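# Full box into the door tote, empty boxes on desks

## Task

Of the boxes in the room, exactly one is full and the rest are empty. Get the full box completely inside the tote near the door, and return each empty box to the desk it belongs on. The robot must not tip over or finish leaning, or the task fails. Anything that stays put only because the robot is holding or propping it at the end does not count.

## Robot and tools

Robot: a Hello Robot Stretch 3 with a single arm. It has a two-wheeled base (0.33 m long, 0.34 m wide), a lift that slides up and down a mast, and a telescoping arm that reaches out to the robot's right side. The arm ends in a wrist (yaw, pitch, roll) and a two-finger gripper. To move the gripper forward or back, you drive the base, which cannot move sideways. Turning on the spot pivots about the point midway between the drive wheels, 0.05 m behind the front edge. When the arm is pulled in and the wrist is folded, a turn sweeps a circle of radius 0.28 m. An unfolded, level wrist reaches past that circle.

Frames: the base frame has its origin on the floor between the drive wheels, x forward, y left, z up. hand_pose is reported in this frame, at the point where the closed fingertips meet. The odometry frame is the base frame as it was at the start of the scene. base_odometry counts wheel turns only, so wheel slip shows up as travel. Heading is positive to the left and runs from -3.142 to 3.142. turned_by_wheels and turned_by_imu give the turn since the previous result. base_tilt is in degrees, with forward and right positive, and has a fixed offset of up to about 4 degrees.

execute_actions: argument actions is a list holding zero or one action. An empty list just reports state and images. An action can have base, joints, or both, plus an optional contact_limits. Its motions start together.
- base is an offset from where the base last measured itself, and takes exactly one key. translate_m is metres straight ahead, forward positive, from -1 to 1. rotate_rad is a turn on the spot, left (counter-clockwise) positive, from -3.2 to 3.2.
- joints is a set of absolute targets, keyed by joint name: lift_m 0 to 1.1 (arm height); arm_m 0 to 0.52 (extension); wrist_yaw_rad -1.345 to 4.42 (0 is along the arm, positive toward the front, 3.0 folds over the base); wrist_pitch_rad -1.57 to 0.451 (0 is level, negative tips the fingers down); wrist_roll_rad -2.911 to 2.911; gripper_m -0.089 to 0.179 (larger is wider; the real fingertip gap is about 0.007 smaller when nearly shut and 0.025 smaller when wide, and zero below 0.007); head_pan_rad -3.953 to 1.73 (0 forward, positive left, -1.57 looks along the arm); head_tilt_rad -1.53 to 0.419 (negative looks down). Done tolerances are about ±0.004 for the linear joints and ±0.02 (pitch ±0.05) for the angles.
- contact_limits takes only arm_m. It is a motor effort percentage from 1 to 100 at which the arm motion halts with contact_stop. It also caps the arm's holding force until the next action. Setting it too low stops the arm immediately.
- cameras picks the images to return: head_camera, nav_camera, wrist_camera or all. Null or leaving it out means all, and [] means none.
Any unknown key or out-of-range value makes the call get refused, and nothing moves. A joint or base you leave out may still be driving toward its earlier target. No action runs longer than 15 s.

wait(seconds 0 to 10) lets time pass with no new command and returns the same report. zoom_image(camera, region [x0,y0,x1,y1] in pixels, at most 504x504) enlarges part of that camera's latest full image. finished_scene(scene) ends the scene for good after the last command has been held. The result says whether the task succeeded and gives the next task. If one call reports a stop, the later calls in that same reply are skipped.

Result lines: base_status and joint_status give the outcome of each motion. done for the base only means the wheels turned the full amount. off_target means the motion came to rest short of the target and may still be pushing. After contact_stop, time_out or torque_fault, that target is dropped. The arm and lift halt when they push firmly on something, and then go slack until you command them again. A slack lift can sink under load, or be pushed up when you close the fingers on a surface. The base, wrist and head never stop on contact. A wrist servo that is overloaded for a few seconds switches off for 10 s (torque_fault). on_its_own covers things you did not command; there, held at is the target being held, not the actual position. motor_effort is a percentage with the peak in brackets; it is noisy and biased. An effort at rest outside its normal range means contact or a load. Positive wheel effort pushes forward. lidar_m gives 12 distances, in 30-degree sectors counter-clockwise from straight ahead (4th left, 7th behind, 10th right). The scan plane is 0.17 m above the floor, so it sees table legs, not tabletops, and it misses clear objects. The robot's own body can hide sectors 5, 6, 9 and 10. wrist_depth_mm (45 to 1000) and head_depth_mm (280 to 4000) are 7x7 grids of median depths, where - means no reading. The calibration gives K and T_world_to_cam for each camera, relative to the base frame, with small errors.

Speed: the base is fast (0.30 m/s, 1.9 rad/s) only when the arm is stowed: lift_m below 0.30, arm_m below 0.03, and wrist_yaw_rad above 2.54. Otherwise it is limited to 0.10 m/s and 0.63 rad/s.

Gripper: to grasp, command a gripper_m smaller than the object's width. To let go, command at least 0.02 more than the value where the fingers made contact. Neither the reading nor done proves that you are holding the object. Squeezing very hard triggers a stall guard that weakens the grip.

Avoid: only fold or unfold the wrist with lift_m between 0.32 and 0.95, wrist_pitch_rad at -0.4 and roll near 0. Once folded, the lift may go down to 0.25. If yaw is below -0.4, keep pitch at -0.5 or lower. Arm pushes against solid things with the gripper above about 0.45 m can tip the robot, especially with a raised contact limit or a second push. Don't drive while the gripper is gripping, hooked on, or pushing against something fixed. Reversing into furniture is the likeliest way to tip. If the robot snags, undo the move in small steps and back the gripper off. If it stays leaning, lower lift_m to about 0.2. Avoid dropping, slamming or shoving things hard. Random pushes can sometimes nudge loose objects. While you think, the simulation keeps running and the robot holds its last command.

Each tool is called as a command line: name --argument value for each argument, lists and objects as JSON in quotes; but a table of rows of numbers goes row by row, as --pt "numbers of a row", without its own name.

## Session

execute_actions --actions '[]'

Scene clock: 0.00 s.
base_odometry: x=+0.000 y=+0.000 heading=+0.000 (m, m, rad; odometry frame)
turned_by_wheels: +0.000 (rad since the last result)
turned_by_imu: +0.000 (rad since the last result)
base_tilt: forward=+0.9 right=+0.3 (deg)
lidar_m: 1.51 0.87 0.76 0.76 0.88 1.57 1.57 1.13 0.98 0.98 1.14 1.88
head_depth_mm: 1850 2056 2031 2038 1987 2000 2002 / 1865 2102 2122 2098 2064 2067 2056 / 1902 2186 2160 2151 2019 2132 2131 / 1913 2254 2221 2231 1991 2180 2030 / 1924 2317 1823 1883 1805 1963 2003 / 1959 1494 1452 1478 1512 1538 1563 / 1877 1190 1208 1231 1249 1273 1289
base_status: not commanded
joint_positions: lift_m=+0.305 arm_m=+0.000 wrist_yaw_rad=+3.111 wrist_pitch_rad=-0.418 wrist_roll_rad=+0.009 gripper_m=+0.037 head_pan_rad=+0.019 head_tilt_rad=-0.015
joint_status: not commanded
motor_effort: left_wheel=+0 right_wheel=+1 lift_m=+22 arm_m=+0 wrist_yaw_rad=+0 wrist_pitch_rad=+5 wrist_roll_rad=+0 gripper_m=+0 head_pan_rad=+0 head_tilt_rad=+1 (%)
hand_pose: x=-0.0144 y=+0.0796 z=+0.3174 quat_wxyz=(+0.158, +0.697, +0.136, +0.687) (m; base frame)
wrist_depth_mm: - - - 735 691 646 610 / - - - 788 745 685 682 / - - - 881 814 762 698 / 838 841 822 824 812 809 754 / 678 661 664 653 683 620 654 / 547 552 557 539 - 534 542 / 476 506 - - 445 465 458
pictures: head_camera (sideways: a quarter turn clockwise sets it upright), nav_camera (sideways: a quarter turn counterclockwise sets it upright), wrist_camera
Images, in order (width x height): head_camera 896x504, nav_camera 672x504, wrist_camera 644x364.

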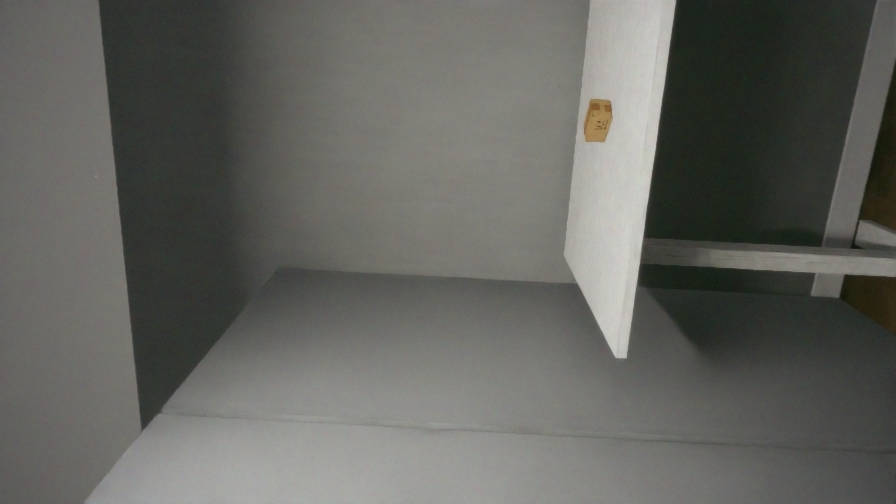

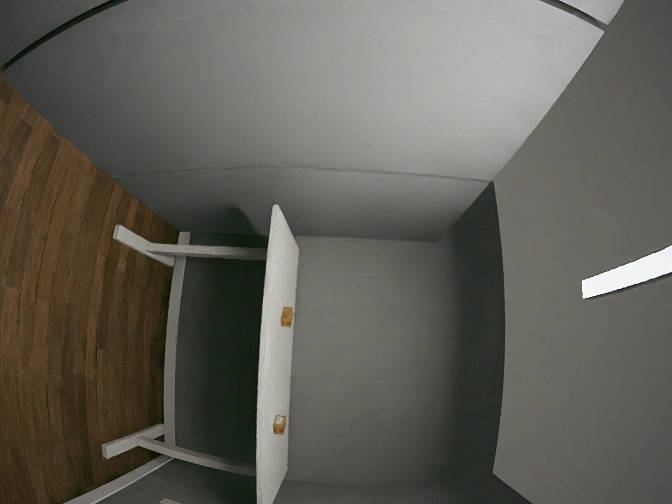

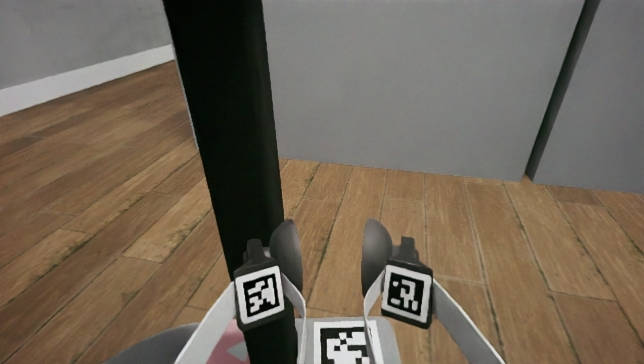

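execute_actions --actions '[{"joints":{"head_pan_rad":-1.2,"head_tilt_rad":-0.5}}]' --cameras '["head_camera","nav_camera"]'

execute_actions --actions '[{"joints":{"head_pan_rad":-2.6,"head_tilt_rad":-0.5}}]' --cameras '["head_camera","nav_camera"]'

execute_actions --actions '[{"joints":{"head_pan_rad":-3.9,"head_tilt_rad":-0.5}}]' --cameras '["head_camera","nav_camera"]'

Scene clock: 1.93 s.
base_odometry: x=+0.000 y=+0.000 heading=+0.000 (m, m, rad; odometry frame)
turned_by_wheels: +0.000 (rad since the last result)
turned_by_imu: +0.000 (rad since the last result)
base_tilt: forward=+0.9 right=+0.3 (deg)
lidar_m: 1.50 0.87 0.76 0.76 0.88 1.56 1.57 1.13 0.98 0.99 1.14 1.88
head_depth_mm: 857 909 973 1036 1123 1222 1282 / 914 975 1045 1129 1223 1336 1346 / 977 1046 1130 1226 1336 1469 1342 / 1055 1136 1232 1340 1481 1562 1342 / 1140 1235 1353 1489 1662 1617 1331 / 1244 1362 1495 1664 1840 1615 1335 / 1364 1504 1682 1905 1993 1605 1322
base_status: not commanded
joint_positions: lift_m=+0.305 arm_m=+0.000 wrist_yaw_rad=+3.111 wrist_pitch_rad=-0.418 wrist_roll_rad=+0.009 gripper_m=+0.037 head_pan_rad=-1.193 head_tilt_rad=-0.494
joint_status: all done
motor_effort: left_wheel=-1(1) right_wheel=+0(1) lift_m=+22(22) arm_m=+0(1) wrist_yaw_rad=+0(0) wrist_pitch_rad=+5(5) wrist_roll_rad=+0(0) gripper_m=+0(0) head_pan_rad=-4(40) head_tilt_rad=-4(31) (%)
hand_pose: x=-0.0144 y=+0.0796 z=+0.3174 quat_wxyz=(+0.158, +0.697, +0.136, +0.687) (m; base frame)
wrist_depth_mm: - - - 745 688 644 619 / - - - 775 738 703 674 / - - - 875 791 759 682 / 858 841 860 818 809 806 770 / 678 668 665 645 664 645 663 / 558 552 559 542 - 541 534 / 480 484 - - 450 457 460
pictures: head_camera (sideways: a quarter turn clockwise sets it upright), nav_camera (sideways: a quarter turn counterclockwise sets it upright)
camera_calibration (this result's frames):
head_camera: T_world_to_cam=[[-0.2161, 0.421373, -0.880764, 1.16453], [0.914404, 0.403593, -0.0312677, 0.0419304], [0.342295, -0.812131, -0.472522, 0.577602], [0, 0, 0, 1]] pos_world=[0.0156034, -0.0385358, 1.29992]
nav_camera: T_world_to_cam=[[0.230445, -0.437061, 0.869409, -1.09437], [-0.913611, -0.404744, 0.0386917, 0.00866981], [0.334978, -0.803218, -0.492575, 0.591563], [0, 0, 0, 1]] pos_world=[0.0619517, 0.000357699, 1.24251]
Images, in order (width x height): head_camera 896x504, nav_camera 672x504.

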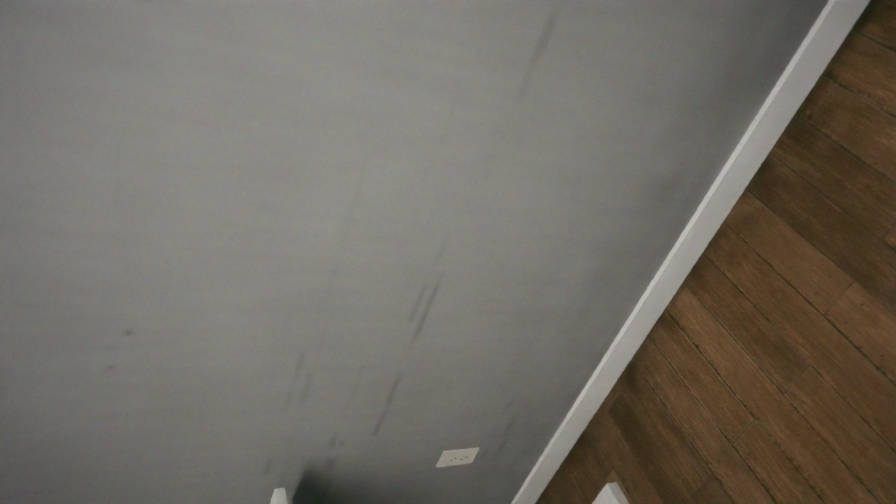

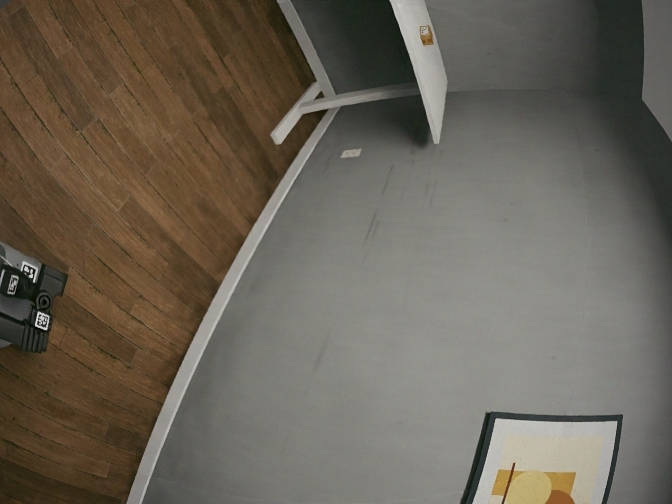

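Scene clock: 3.23 s.
base_odometry: x=+0.000 y=+0.000 heading=+0.000 (m, m, rad; odometry frame)
turned_by_wheels: +0.000 (rad since the last result)
turned_by_imu: +0.000 (rad since the last result)
base_tilt: forward=+0.9 right=+0.3 (deg)
lidar_m: 1.51 0.87 0.75 0.76 0.88 1.57 1.57 1.14 0.99 0.98 1.14 1.87
head_depth_mm: 1457 1588 1718 1833 1920 1591 1352 / 1318 1451 1630 1842 2009 1582 1347 / 1194 1313 1449 1622 1829 1631 1333 / 1098 1194 1306 1446 1612 1622 1328 / 1012 1096 1191 1306 1446 1540 1326 / 945 1013 1094 1190 1305 1424 1326 / 881 943 1013 1089 1188 1296 1322
base_status: not commanded
joint_positions: lift_m=+0.305 arm_m=+0.000 wrist_yaw_rad=+3.111 wrist_pitch_rad=-0.418 wrist_roll_rad=+0.009 gripper_m=+0.037 head_pan_rad=-2.593 head_tilt_rad=-0.494
joint_status: all done
motor_effort: left_wheel=+0(0) right_wheel=+0(1) lift_m=+22(22) arm_m=-1(1) wrist_yaw_rad=+0(0) wrist_pitch_rad=+5(5) wrist_roll_rad=+0(1) gripper_m=+0(0) head_pan_rad=-3(39) head_tilt_rad=-4(5) (%)
hand_pose: x=-0.0144 y=+0.0796 z=+0.3174 quat_wxyz=(+0.158, +0.697, +0.136, +0.687) (m; base frame)
wrist_depth_mm: - - - 743 693 650 618 / - - - 797 728 713 663 / - - - 861 799 764 690 / 831 842 851 823 829 765 753 / 693 667 664 662 688 655 642 / 565 567 561 544 - 539 529 / 480 488 - - 449 470 463
pictures: head_camera (sideways: a quarter turn clockwise sets it upright), nav_camera (sideways: a quarter turn counterclockwise sets it upright)
camera_calibration (this result's frames):
head_camera: T_world_to_cam=[[0.378746, 0.284718, -0.880617, 1.16071], [0.553148, -0.832497, -0.0312561, 0.0441189], [-0.74201, -0.475273, -0.472796, 0.584572], [0, 0, 0, 1]] pos_world=[-0.0302593, -0.0159146, 1.2999]
nav_camera: T_world_to_cam=[[-0.391764, -0.301519, 0.869257, -1.09037], [-0.55415, 0.831518, 0.0386796, 0.00649287], [-0.734465, -0.466545, -0.492846, 0.598439], [0, 0, 0, 1]] pos_world=[0.0159612, -0.0549686, 1.2425]
Images, in order (width x height): head_camera 896x504, nav_camera 672x504.

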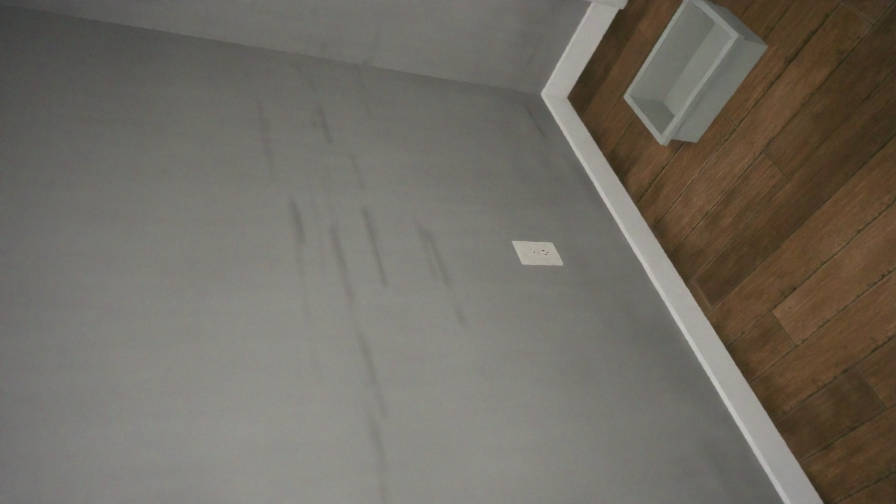

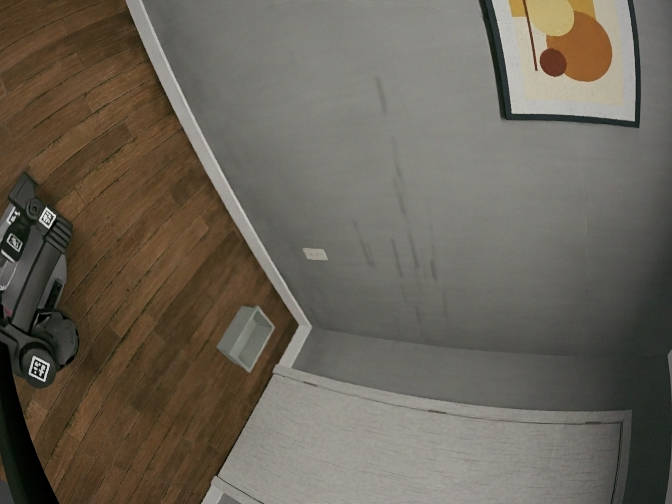

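Scene clock: 4.47 s.
base_odometry: x=+0.000 y=+0.000 heading=+0.000 (m, m, rad; odometry frame)
turned_by_wheels: +0.000 (rad since the last result)
turned_by_imu: +0.000 (rad since the last result)
base_tilt: forward=+0.9 right=+0.4 (deg)
lidar_m: 1.50 0.87 0.75 0.76 0.88 1.56 1.57 1.14 0.98 0.98 1.15 1.88
head_depth_mm: - - - - - - - / 1623 1772 1936 - - - - / 1564 1688 1860 2085 2052 1623 1340 / 1496 1621 1785 1948 2053 1625 1334 / 1425 1543 1679 1842 1961 1620 1328 / 1371 1475 1599 1749 1881 1609 1327 / 1317 1398 1513 1638 1788 1601 1319
base_status: not commanded
joint_positions: lift_m=+0.305 arm_m=+0.000 wrist_yaw_rad=+3.111 wrist_pitch_rad=-0.418 wrist_roll_rad=+0.009 gripper_m=+0.037 head_pan_rad=-3.893 head_tilt_rad=-0.494
joint_status: all done
motor_effort: left_wheel=+0(0) right_wheel=+0(0) lift_m=+22(22) arm_m=-1(0) wrist_yaw_rad=+0(0) wrist_pitch_rad=+5(5) wrist_roll_rad=+0(0) gripper_m=+0(0) head_pan_rad=-4(40) head_tilt_rad=-4(4) (%)
hand_pose: x=-0.0144 y=+0.0796 z=+0.3174 quat_wxyz=(+0.158, +0.697, +0.136, +0.687) (m; base frame)
wrist_depth_mm: - - - 752 685 655 615 / - - - 810 725 702 644 / - - - 836 795 768 720 / 842 855 823 825 829 779 743 / 680 672 667 667 696 669 645 / 562 550 553 544 - 537 537 / 483 489 - - 451 459 464
pictures: head_camera (sideways: a quarter turn clockwise sets it upright), nav_camera (sideways: a quarter turn counterclockwise sets it upright)
camera_calibration (this result's frames):
head_camera: T_world_to_cam=[[0.375682, -0.288806, -0.880599, 1.1607], [-0.654192, -0.755682, -0.0312546, 0.0514817], [-0.656426, 0.587823, -0.472831, 0.584096], [0, 0, 0, 1]] pos_world=[-0.0189607, 0.0307772, 1.2999]
nav_camera: T_world_to_cam=[[-0.395353, 0.296856, 0.869237, -1.09033], [0.652981, 0.756386, 0.0386781, -0.000868623], [-0.645997, 0.582887, -0.49288, 0.597944], [0, 0, 0, 1]] pos_world=[-0.0442259, -0.0242075, 1.2425]
Images, in order (width x height): head_camera 896x504, nav_camera 672x504.

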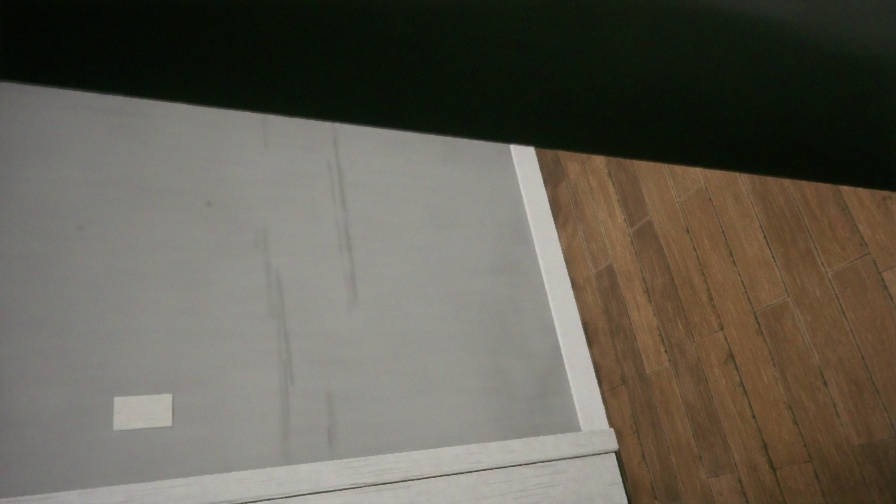

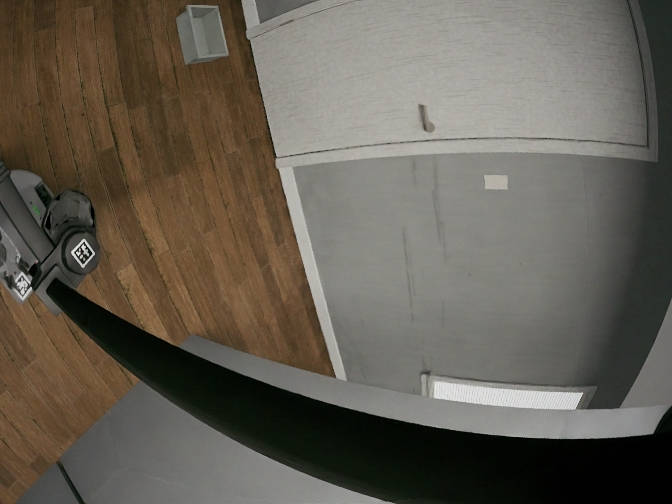

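execute_actions --actions '[{"base":{"rotate_rad":-0.262},"joints":{"head_pan_rad":0,"head_tilt_rad":-0.4,"lift_m":0.28}}]' --cameras '[]'

execute_actions --actions '[{"base":{"translate_m":0.95}}]' --cameras '["head_camera","nav_camera"]'

execute_actions --actions '[{"base":{"rotate_rad":1.571},"joints":{"head_pan_rad":-1.57,"head_tilt_rad":-0.5,"lift_m":0.9,"wrist_pitch_rad":-0.4}}]' --cameras '["head_camera","nav_camera"]'

Scene clock: 8.03 s.
base_odometry: x=+0.000 y=+0.000 heading=-0.262 (m, m, rad; odometry frame)
turned_by_wheels: -0.262 (rad since the last result)
turned_by_imu: -0.258 (rad since the last result)
base_tilt: forward=+0.8 right=+0.4 (deg)
lidar_m: 1.83 1.07 0.78 0.76 0.79 1.64 1.57 1.39 1.02 0.98 1.02 1.40
head_depth_mm: 1839 1972 1870 2271 2270 1794 1446 / 1838 1981 1821 2271 2366 1787 1441 / 1848 1989 1796 2286 2332 1775 1436 / 1862 1994 1991 2304 2331 1776 1424 / 1859 1997 1985 2327 2325 1757 1416 / 1860 1999 1924 2276 2103 1763 1417 / 1880 1982 1919 2221 2138 1738 1400
base_status: done
joint_positions: lift_m=+0.280 arm_m=+0.000 wrist_yaw_rad=+3.111 wrist_pitch_rad=-0.419 wrist_roll_rad=+0.009 gripper_m=+0.037 head_pan_rad=-0.007 head_tilt_rad=-0.408
joint_status: all done
motor_effort: left_wheel=+2(8) right_wheel=-2(7) lift_m=+19(22) arm_m=-1(1) wrist_yaw_rad=+0(0) wrist_pitch_rad=+5(5) wrist_roll_rad=+0(0) gripper_m=+0(0) head_pan_rad=+4(39) head_tilt_rad=+3(15) (%)
hand_pose: x=-0.0144 y=+0.0795 z=+0.2925 quat_wxyz=(+0.159, +0.697, +0.136, +0.686) (m; base frame)
wrist_depth_mm: 715 693 - 711 719 719 706 / - 756 - 753 766 775 769 / - 826 - 842 840 876 846 / 795 785 778 799 780 750 747 / 644 632 622 624 637 606 600 / 520 528 535 524 - 507 506 / 456 - - - 426 441 435
pictures: none
No camera images: the call's "cameras" was empty. Leave "cameras" out to get every camera's image.

Scene clock: 13.03 s.
base_odometry: x=+0.918 y=-0.246 heading=-0.262 (m, m, rad; odometry frame)
turned_by_wheels: +0.000 (rad since the last result)
turned_by_imu: +0.003 (rad since the last result)
base_tilt: forward=+0.8 right=+0.4 (deg)
lidar_m: 1.23 0.90 0.78 0.75 0.78 1.07 2.52 1.39 1.02 0.99 1.03 1.06
head_depth_mm: 1025 1093 1171 963 650 527 1446 / 1026 1100 1172 957 645 522 1442 / 1030 1102 1181 943 639 520 1432 / 1036 1104 1183 936 636 517 1420 / 1038 1106 1187 926 632 515 1416 / 1035 1113 1196 793 625 512 1413 / 1036 1115 1193 908 622 529 1405
base_status: done
joint_positions: lift_m=+0.280 arm_m=+0.000 wrist_yaw_rad=+3.111 wrist_pitch_rad=-0.419 wrist_roll_rad=+0.009 gripper_m=+0.037 head_pan_rad=-0.007 head_tilt_rad=-0.408
joint_status: not commanded
motor_effort: left_wheel=+2(9) right_wheel=-2(3) lift_m=+20(20) arm_m=+0(1) wrist_yaw_rad=+0(0) wrist_pitch_rad=+5(5) wrist_roll_rad=+0(0) gripper_m=+0(0) head_pan_rad=+3(4) head_tilt_rad=+3(4) (%)
hand_pose: x=-0.0144 y=+0.0795 z=+0.2925 quat_wxyz=(+0.159, +0.697, +0.136, +0.686) (m; base frame)
wrist_depth_mm: 698 704 - 713 704 709 713 / 758 757 - 743 774 785 753 / 810 800 - 814 832 816 835 / 813 790 777 763 768 757 762 / 622 620 616 625 643 613 605 / 533 532 529 520 - 507 510 / 457 - - - 427 432 433
pictures: head_camera (sideways: a quarter turn clockwise sets it upright), nav_camera (sideways: a quarter turn counterclockwise sets it upright)
camera_calibration (this result's frames):
head_camera: T_world_to_cam=[[-0.394423, -0.0425647, -0.917943, 1.21412], [-0.0278057, 0.999022, -0.0343767, 0.0517291], [0.918508, 0.0119651, -0.395221, 0.473497], [0, 0, 0, 1]] pos_world=[0.0454036, -0.00566533, 1.30341]
nav_camera: T_world_to_cam=[[0.41525, 0.0499614, 0.908334, -1.14627], [0.0285293, -0.998715, 0.0418903, -0.00124589], [0.90926, 0.00851919, -0.416142, 0.488603], [0, 0, 0, 1]] pos_world=[0.0317573, 0.0518624, 1.24458]
Images, in order (width x height): head_camera 896x504, nav_camera 672x504.

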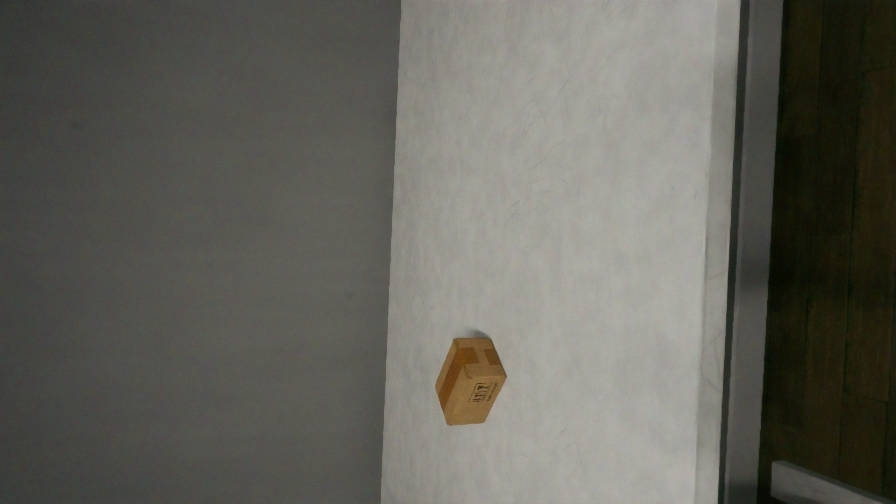

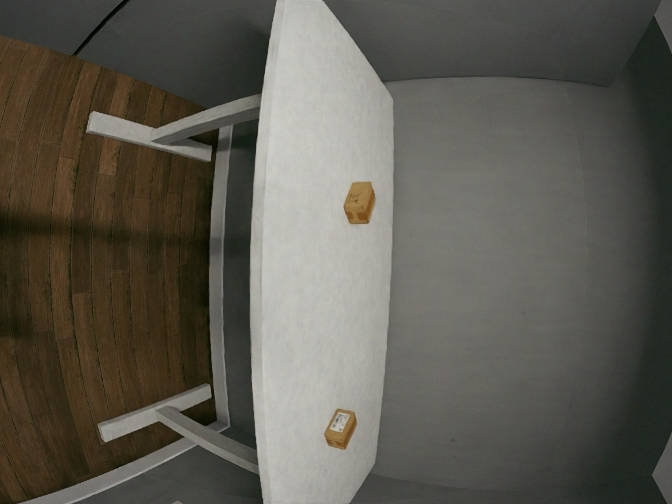

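Scene clock: 19.50 s.
base_odometry: x=+0.918 y=-0.246 heading=+1.309 (m, m, rad; odometry frame)
turned_by_wheels: +1.571 (rad since the last result)
turned_by_imu: +1.550 (rad since the last result)
base_tilt: forward=+0.8 right=+0.5 (deg)
lidar_m: 0.75 0.78 1.08 2.52 1.38 1.02 0.99 1.03 1.06 1.23 0.90 0.77
head_depth_mm: 1016 1100 1158 783 565 1576 - / 1020 1103 1158 778 563 1581 1417 / 1026 1113 1165 770 560 1575 1376 / 1031 1117 1169 766 557 1575 1376 / 1037 1122 1178 758 554 1564 1379 / 1043 1128 1184 755 552 1609 1360 / 1053 1137 1183 750 548 1560 1289
base_status: done
joint_positions: lift_m=+0.900 arm_m=+0.000 wrist_yaw_rad=+3.111 wrist_pitch_rad=-0.419 wrist_roll_rad=+0.009 gripper_m=+0.037 head_pan_rad=-1.563 head_tilt_rad=-0.494
joint_status: all done
motor_effort: left_wheel=-3(10) right_wheel=+3(7) lift_m=+24(29) arm_m=-1(1) wrist_yaw_rad=+0(0) wrist_pitch_rad=+7(7) wrist_roll_rad=+0(0) gripper_m=+0(1) head_pan_rad=-3(40) head_tilt_rad=-3(16) (%)
hand_pose: x=-0.0144 y=+0.0794 z=+0.9123 quat_wxyz=(+0.159, +0.697, +0.136, +0.686) (m; base frame)
wrist_depth_mm: - - - - - - 891 / - - - - - - 893 / - - - - - - 913 / - - - - - - 909 / - - - - - - 901 / - - - - - - 935 / - - - - - - 903
pictures: head_camera (sideways: a quarter turn clockwise sets it upright), nav_camera (sideways: a quarter turn counterclockwise sets it upright)
camera_calibration (this result's frames):
head_camera: T_world_to_cam=[[-0.049013, 0.471777, -0.880354, 1.16298], [0.998478, 0.0454461, -0.0312351, 0.041375], [0.0252726, -0.880546, -0.473287, 0.580531], [0, 0, 0, 1]] pos_world=[0.00101727, -0.0393619, 1.29988]
nav_camera: T_world_to_cam=[[0.0567101, -0.491583, 0.868982, -1.09275], [-0.998155, -0.0468131, 0.0386579, 0.00922963], [0.0216762, -0.869572, -0.493331, 0.594457], [0, 0, 0, 1]] pos_world=[0.0582971, -0.0198222, 1.24249]
Images, in order (width x height): head_camera 896x504, nav_camera 672x504.

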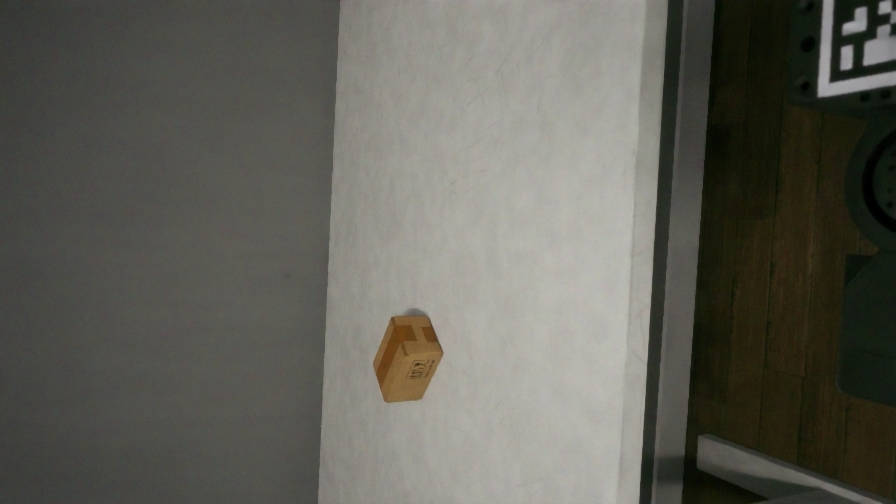

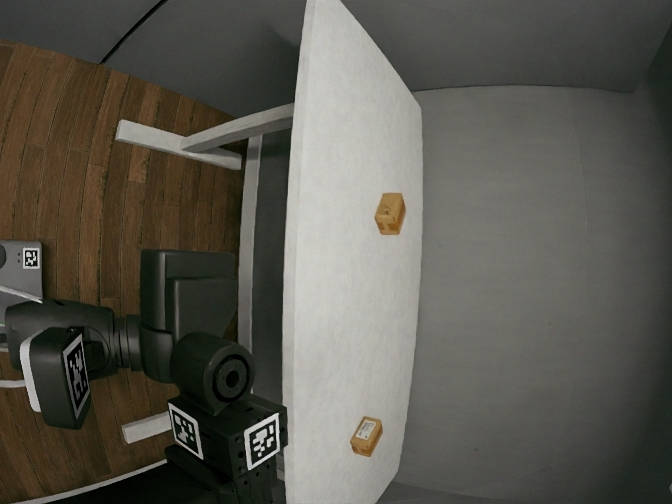

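execute_actions --actions '[{"joints":{"wrist_yaw_rad":0.87,"lift_m":0.95,"gripper_m":0.12}}]' --cameras '[]'

execute_actions --actions '[{"joints":{"lift_m":1.1,"wrist_pitch_rad":-0.7}}]' --cameras '[]'

Scene clock: 22.57 s.
base_odometry: x=+0.918 y=-0.246 heading=+1.309 (m, m, rad; odometry frame)
turned_by_wheels: +0.000 (rad since the last result)
turned_by_imu: +0.000 (rad since the last result)
base_tilt: forward=+0.9 right=+0.4 (deg)
lidar_m: 0.75 0.78 1.08 2.51 1.39 1.02 0.99 1.03 1.06 1.24 0.90 0.78
head_depth_mm: 1013 1101 1163 782 566 - - / 1021 1099 1158 778 563 1588 - / 1027 1110 1164 772 561 1601 - / 1029 1116 1171 767 557 1577 - / 1036 1123 1177 757 554 1603 - / 1043 1129 1184 754 552 - - / 1043 1141 1185 748 548 1615 1267
base_status: not commanded
joint_positions: lift_m=+0.950 arm_m=+0.000 wrist_yaw_rad=+0.872 wrist_pitch_rad=-0.419 wrist_roll_rad=+0.009 gripper_m=+0.120 head_pan_rad=-1.563 head_tilt_rad=-0.494
joint_status: all done
motor_effort: left_wheel=-2(3) right_wheel=+3(2) lift_m=+24(24) arm_m=-2(1) wrist_yaw_rad=-2(1) wrist_pitch_rad=+7(7) wrist_roll_rad=+0(0) gripper_m=+0(81) head_pan_rad=-4(3) head_tilt_rad=-4(4) (%)
hand_pose: x=+0.1502 y=-0.2890 z=+0.9623 quat_wxyz=(+0.687, +0.426, -0.567, +0.157) (m; base frame)
wrist_depth_mm: 496 582 647 773 913 854 753 / 516 610 637 528 514 503 417 / 537 631 736 403 347 340 337 / 573 647 782 - 291 254 252 / 606 702 904 - - 231 206 / 631 707 - - - - 901 / 683 834 - - - - 928
pictures: none
No camera images: the call's "cameras" was empty. Leave "cameras" out to get every camera's image.

Scene clock: 24.73 s.
base_odometry: x=+0.918 y=-0.246 heading=+1.309 (m, m, rad; odometry frame)
turned_by_wheels: +0.000 (rad since the last result)
turned_by_imu: +0.000 (rad since the last result)
base_tilt: forward=+0.9 right=+0.4 (deg)
lidar_m: 0.75 0.78 1.08 2.52 1.38 1.02 0.99 1.03 1.06 1.23 0.90 0.77
head_depth_mm: 992 - - - - - 1316 / 999 - - - - - 1308 / 1006 - - - - - - / 1030 1120 1170 856 - - - / 1038 1123 1180 779 - - 1281 / 1041 1127 1202 - 548 - 1320 / 1048 1135 1194 - 526 1624 1291
base_status: not commanded
joint_positions: lift_m=+1.098 arm_m=+0.000 wrist_yaw_rad=+0.872 wrist_pitch_rad=-0.710 wrist_roll_rad=+0.009 gripper_m=+0.120 head_pan_rad=-1.563 head_tilt_rad=-0.494
joint_status: all done
joint sent to its limit — the command would take lift_m past its upper limit, so that joint was sent only as far as its limit.
motor_effort: left_wheel=-3(3) right_wheel=+2(3) lift_m=+24(24) arm_m=-1(0) wrist_yaw_rad=-1(2) wrist_pitch_rad=+4(7) wrist_roll_rad=+0(0) gripper_m=+0(0) head_pan_rad=-2(3) head_tilt_rad=-4(4) (%)
hand_pose: x=+0.1152 y=-0.2598 z=+1.0513 quat_wxyz=(+0.703, +0.503, -0.500, +0.055) (m; base frame)
wrist_depth_mm: 523 618 657 586 568 576 538 / 551 655 752 477 465 457 422 / 592 711 833 - 397 391 384 / 653 772 984 - 350 333 334 / 716 836 - - - 302 289 / 776 924 - - - 282 265 / 861 - - - - - 253
pictures: none
No camera images: the call's "cameras" was empty. Leave "cameras" out to get every camera's image.

execute_actions --actions '[{"base":{"translate_m":0.03},"joints":{"arm_m":0.48}}]'

Scene clock: 29.60 s.
base_odometry: x=+0.925 y=-0.217 heading=+1.309 (m, m, rad; odometry frame)
turned_by_wheels: +0.000 (rad since the last result)
turned_by_imu: +0.000 (rad since the last result)
base_tilt: forward=+0.9 right=+0.3 (deg)
lidar_m: 0.72 0.75 1.03 2.52 1.43 1.06 1.02 1.06 1.08 1.23 0.88 0.74
head_depth_mm: 996 1111 1161 782 565 1581 1349 / 1006 1126 1164 774 563 1580 1346 / 1015 - 1143 769 559 1582 1344 / 1029 1092 1045 766 556 1581 1335 / 1035 1119 1178 758 554 1566 1341 / 1044 1130 1198 754 550 1605 1323 / 1050 1138 1183 749 548 1600 1259
base_status: done
joint_positions: lift_m=+1.098 arm_m=+0.480 wrist_yaw_rad=+0.870 wrist_pitch_rad=-0.710 wrist_roll_rad=+0.009 gripper_m=+0.120 head_pan_rad=-1.563 head_tilt_rad=-0.494
joint_status: all done
motor_effort: left_wheel=-3(5) right_wheel=+3(6) lift_m=+24(24) arm_m=+2(2) wrist_yaw_rad=+0(1) wrist_pitch_rad=+4(4) wrist_roll_rad=+0(0) gripper_m=+1(1) head_pan_rad=-3(4) head_tilt_rad=-4(4) (%)
hand_pose: x=+0.1150 y=-0.7399 z=+1.0513 quat_wxyz=(+0.703, +0.502, -0.500, +0.054) (m; base frame)
wrist_depth_mm: 492 563 624 576 562 498 425 / 514 480 472 463 471 458 443 / 402 399 398 396 394 386 375 / 343 344 336 331 336 331 329 / 299 298 298 282 286 302 290 / 269 266 266 222 220 264 258 / 242 236 237 218 212 230 235
pictures: head_camera (sideways: a quarter turn clockwise sets it upright), nav_camera (sideways: a quarter turn counterclockwise sets it upright), wrist_camera
camera_calibration (this result's frames):
head_camera: T_world_to_cam=[[-0.048917, 0.471787, -0.880354, 1.16297], [0.998488, 0.045243, -0.0312351, 0.041375], [0.0250936, -0.880551, -0.473287, 0.580532], [0, 0, 0, 1]] pos_world=[0.00100927, -0.0393608, 1.29988]
nav_camera: T_world_to_cam=[[0.0566102, -0.491594, 0.868983, -1.09275], [-0.998165, -0.0466101, 0.0386579, 0.00922968], [0.0214994, -0.869576, -0.49333, 0.594458], [0, 0, 0, 1]] pos_world=[0.0582931, -0.0198328, 1.24249]
wrist_camera: T_world_to_cam=[[-0.663237, -0.748135, -0.0202594, -0.452884], [-0.55666, 0.511222, -0.654814, 1.16971], [0.500247, -0.423019, -0.755518, 0.587396], [0, 0, 0, 1]] pos_world=[0.0569178, -0.688319, 1.20056]
Images, in order (width x height): head_camera 896x504, nav_camera 672x504, wrist_camera 644x364.

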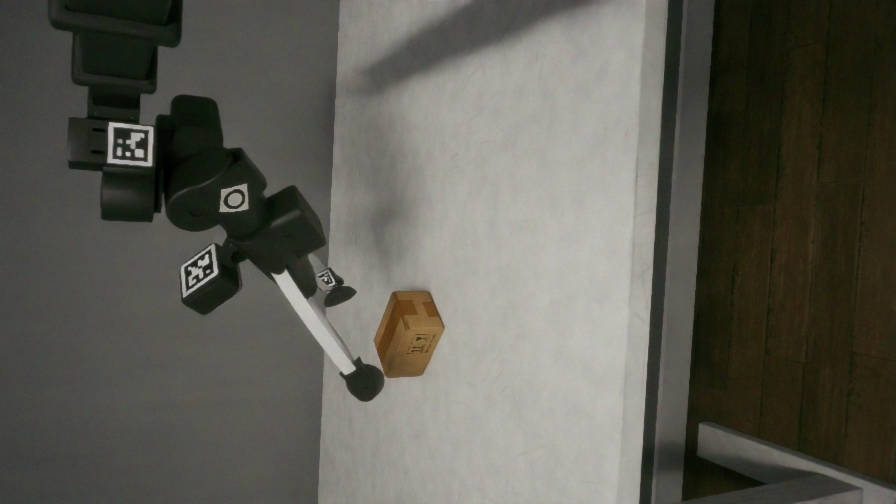

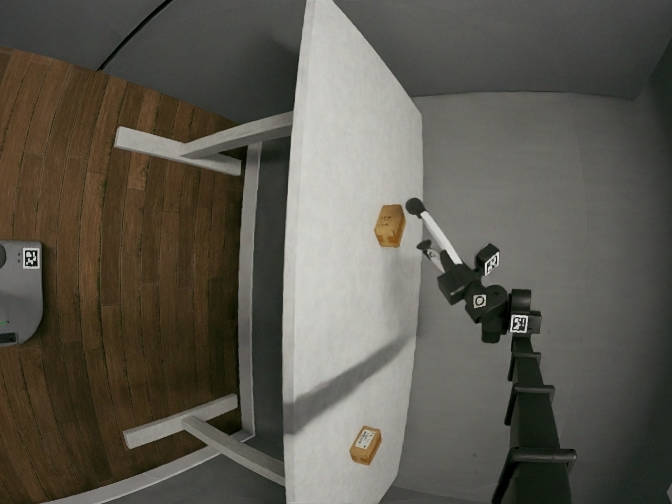

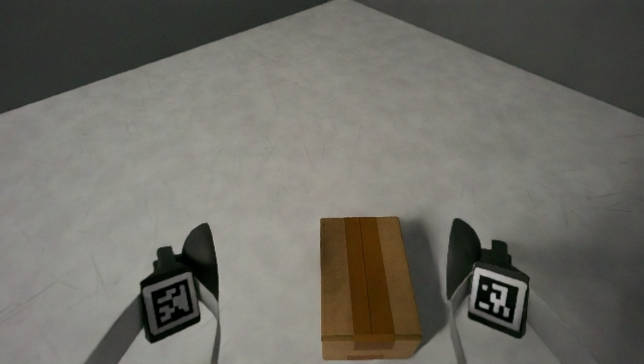

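execute_actions --actions '[{"joints":{"arm_m":0.512,"lift_m":1.025}}]' --cameras '["head_camera","wrist_camera"]'

Scene clock: 31.53 s.
base_odometry: x=+0.925 y=-0.217 heading=+1.309 (m, m, rad; odometry frame)
turned_by_wheels: +0.000 (rad since the last result)
turned_by_imu: +0.000 (rad since the last result)
base_tilt: forward=+0.9 right=+0.3 (deg)
lidar_m: 0.72 0.75 1.03 2.51 1.43 1.05 1.02 1.06 1.08 1.24 0.88 0.74
head_depth_mm: 1012 1087 1072 781 565 1569 1347 / 1023 1079 1145 775 563 1580 1344 / 1025 1086 1055 770 560 1580 1342 / 1030 1114 - 766 556 1573 1334 / 1039 1125 1178 750 554 1579 1326 / 1041 1131 1185 754 551 1611 1330 / 1043 1135 1181 749 547 1599 1255
base_status: not commanded
joint_positions: lift_m=+1.025 arm_m=+0.512 wrist_yaw_rad=+0.870 wrist_pitch_rad=-0.710 wrist_roll_rad=+0.009 gripper_m=+0.120 head_pan_rad=-1.563 head_tilt_rad=-0.494
joint_status: all done
motor_effort: left_wheel=-2(3) right_wheel=+2(3) lift_m=+20(18) arm_m=+2(3) wrist_yaw_rad=+0(0) wrist_pitch_rad=+4(4) wrist_roll_rad=+0(0) gripper_m=+0(0) head_pan_rad=-4(3) head_tilt_rad=-4(3) (%)
hand_pose: x=+0.1150 y=-0.7719 z=+0.9785 quat_wxyz=(+0.703, +0.503, -0.500, +0.054) (m; base frame)
wrist_depth_mm: 476 422 416 415 413 407 385 / 341 340 340 331 330 326 327 / 285 285 283 280 279 273 273 / 245 245 241 173 239 236 238 / 215 215 211 153 204 214 209 / 192 191 185 137 179 190 185 / 171 169 166 128 162 165 168
pictures: head_camera (sideways: a quarter turn clockwise sets it upright), wrist_camera
camera_calibration (this result's frames):
head_camera: T_world_to_cam=[[-0.0489171, 0.471787, -0.880354, 1.16297], [0.998488, 0.0452431, -0.0312351, 0.0413749], [0.0250937, -0.880551, -0.473287, 0.580532], [0, 0, 0, 1]] pos_world=[0.00100927, -0.0393608, 1.29988]
wrist_camera: T_world_to_cam=[[-0.66324, -0.748133, -0.0202545, -0.478303], [-0.556758, 0.511305, -0.654667, 1.13828], [0.500134, -0.422924, -0.755646, 0.519075], [0, 0, 0, 1]] pos_world=[0.0569124, -0.720315, 1.12775]
Images, in order (width x height): head_camera 896x504, wrist_camera 644x364.

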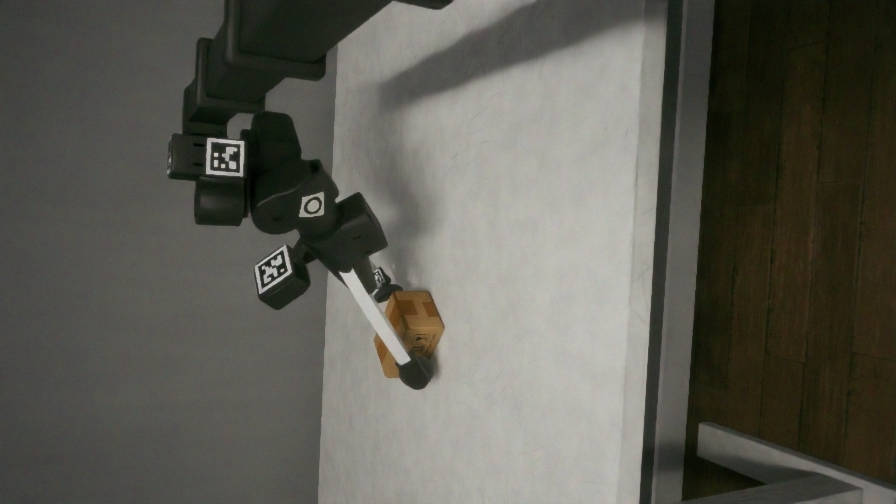

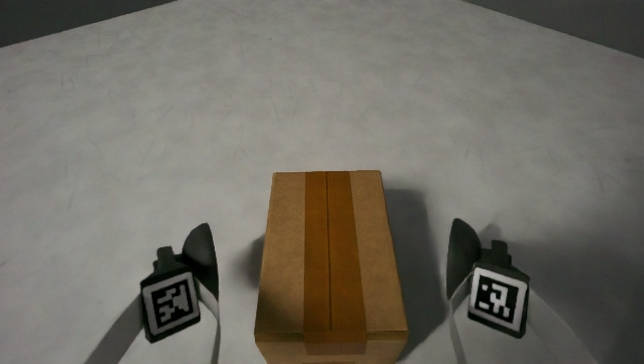

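execute_actions --actions '[{"joints":{"gripper_m":0.01,"lift_m":1.02}}]' --cameras '["wrist_camera"]'

execute_actions --actions '[{"joints":{"lift_m":1.04}}]' --cameras '["head_camera","wrist_camera"]'

Scene clock: 33.53 s.
base_odometry: x=+0.925 y=-0.217 heading=+1.309 (m, m, rad; odometry frame)
turned_by_wheels: +0.000 (rad since the last result)
turned_by_imu: +0.000 (rad since the last result)
base_tilt: forward=+0.8 right=+0.4 (deg)
lidar_m: 0.72 0.75 1.03 2.52 1.42 1.05 1.02 1.06 1.09 1.23 0.89 0.74
head_depth_mm: 1013 1085 - 779 565 1570 1351 / 1020 1081 1153 775 562 1585 1343 / 1025 1083 1055 771 560 1583 1334 / 1033 1118 - 764 556 1576 1331 / 1033 1121 1177 736 554 1578 1327 / 1043 1129 1189 754 550 1603 1323 / 1047 1135 1183 748 548 1606 1261
base_status: not commanded
joint_positions: lift_m=+1.020 arm_m=+0.512 wrist_yaw_rad=+0.870 wrist_pitch_rad=-0.706 wrist_roll_rad=+0.009 gripper_m=+0.011 head_pan_rad=-1.563 head_tilt_rad=-0.494
joint_status: all done
motor_effort: left_wheel=-2(4) right_wheel=+2(2) lift_m=+20(20) arm_m=+3(2) wrist_yaw_rad=+0(0) wrist_pitch_rad=+2(4) wrist_roll_rad=+0(0) gripper_m=-18(93) head_pan_rad=-3(3) head_tilt_rad=-3(4) (%)
hand_pose: x=+0.1156 y=-0.7724 z=+0.9742 quat_wxyz=(+0.703, +0.502, -0.501, +0.055) (m; base frame)
wrist_depth_mm: 472 422 414 412 406 400 388 / 341 334 332 331 325 325 321 / 282 282 278 275 275 273 268 / 240 240 238 168 234 234 232 / 212 210 208 148 204 203 204 / 187 186 159 132 135 182 181 / 169 168 164 125 159 165 165
pictures: wrist_camera
camera_calibration (this result's frames):
wrist_camera: T_world_to_cam=[[-0.663177, -0.748186, -0.02035, -0.478327], [-0.554708, 0.509572, -0.65775, 1.13749], [0.502489, -0.424916, -0.752961, 0.510927], [0, 0, 0, 1]] pos_world=[0.0570245, -0.72041, 1.12316]
Images, in order (width x height): wrist_camera 644x364.

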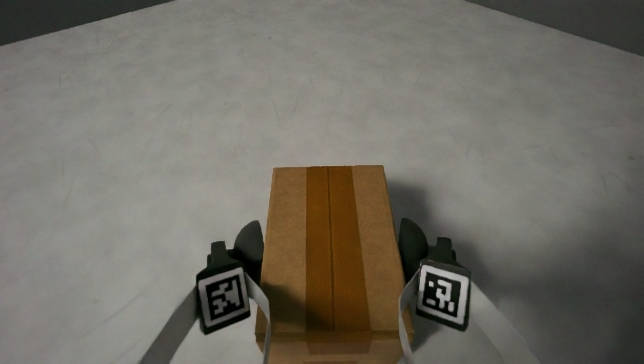

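Scene clock: 34.47 s.
base_odometry: x=+0.925 y=-0.217 heading=+1.309 (m, m, rad; odometry frame)
turned_by_wheels: +0.000 (rad since the last result)
turned_by_imu: +0.000 (rad since the last result)
base_tilt: forward=+0.9 right=+0.4 (deg)
lidar_m: 0.72 0.75 1.03 2.52 1.43 1.05 1.02 1.06 1.08 1.24 0.89 0.75
head_depth_mm: 1016 1068 1081 781 564 1576 1350 / 1017 1075 1156 777 563 1583 1341 / 1025 1086 1059 768 560 1579 1343 / 1030 1111 1173 765 557 1573 1336 / 1040 1124 1188 742 554 1570 1328 / 1045 1136 1188 754 551 1607 1324 / 1047 1134 1183 748 548 1594 1261
base_status: not commanded
joint_positions: lift_m=+1.040 arm_m=+0.512 wrist_yaw_rad=+0.870 wrist_pitch_rad=-0.711 wrist_roll_rad=+0.009 gripper_m=+0.011 head_pan_rad=-1.563 head_tilt_rad=-0.494
joint_status: all done
motor_effort: left_wheel=-3(3) right_wheel=+3(3) lift_m=+24(25) arm_m=+2(3) wrist_yaw_rad=+0(0) wrist_pitch_rad=+4(4) wrist_roll_rad=+0(0) gripper_m=-18(18) head_pan_rad=-3(4) head_tilt_rad=-3(4) (%)
hand_pose: x=+0.1149 y=-0.7718 z=+0.9932 quat_wxyz=(+0.703, +0.503, -0.500, +0.054) (m; base frame)
wrist_depth_mm: 483 456 451 444 442 436 396 / 371 366 370 361 358 357 347 / 310 311 306 298 297 296 296 / 265 267 261 162 253 256 254 / 232 231 232 145 224 226 225 / 208 207 195 132 135 200 201 / 186 185 181 124 176 180 180
pictures: head_camera (sideways: a quarter turn clockwise sets it upright), wrist_camera
camera_calibration (this result's frames):
head_camera: T_world_to_cam=[[-0.0489171, 0.471787, -0.880354, 1.16297], [0.998488, 0.0452431, -0.0312351, 0.0413749], [0.0250937, -0.880551, -0.473287, 0.580532], [0, 0, 0, 1]] pos_world=[0.00100927, -0.0393608, 1.29988]
wrist_camera: T_world_to_cam=[[-0.663248, -0.748126, -0.0202405, -0.478016], [-0.557047, 0.511548, -0.654231, 1.14758], [0.499801, -0.422643, -0.756024, 0.530848], [0, 0, 0, 1]] pos_world=[0.0568965, -0.720302, 1.14244]
Images, in order (width x height): head_camera 896x504, wrist_camera 644x364.

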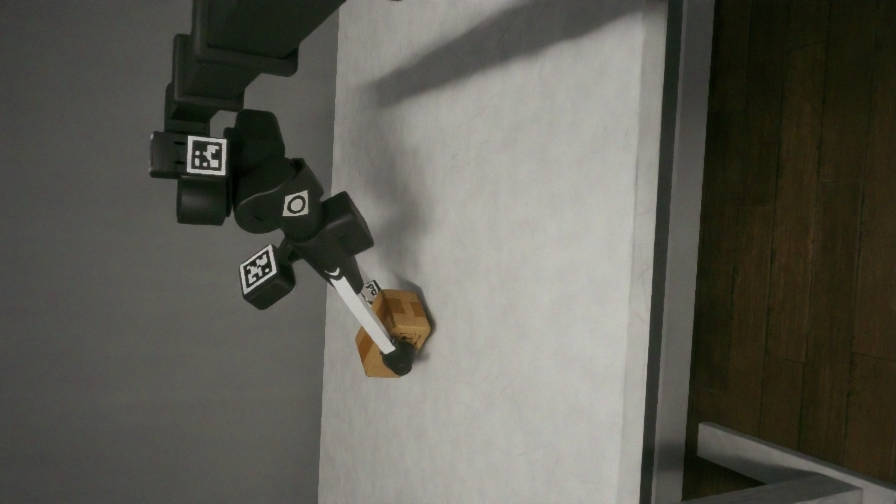

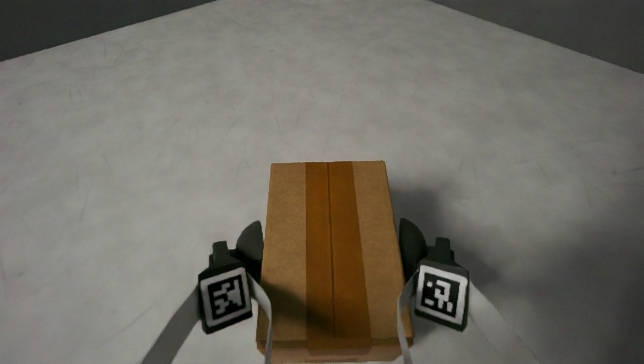

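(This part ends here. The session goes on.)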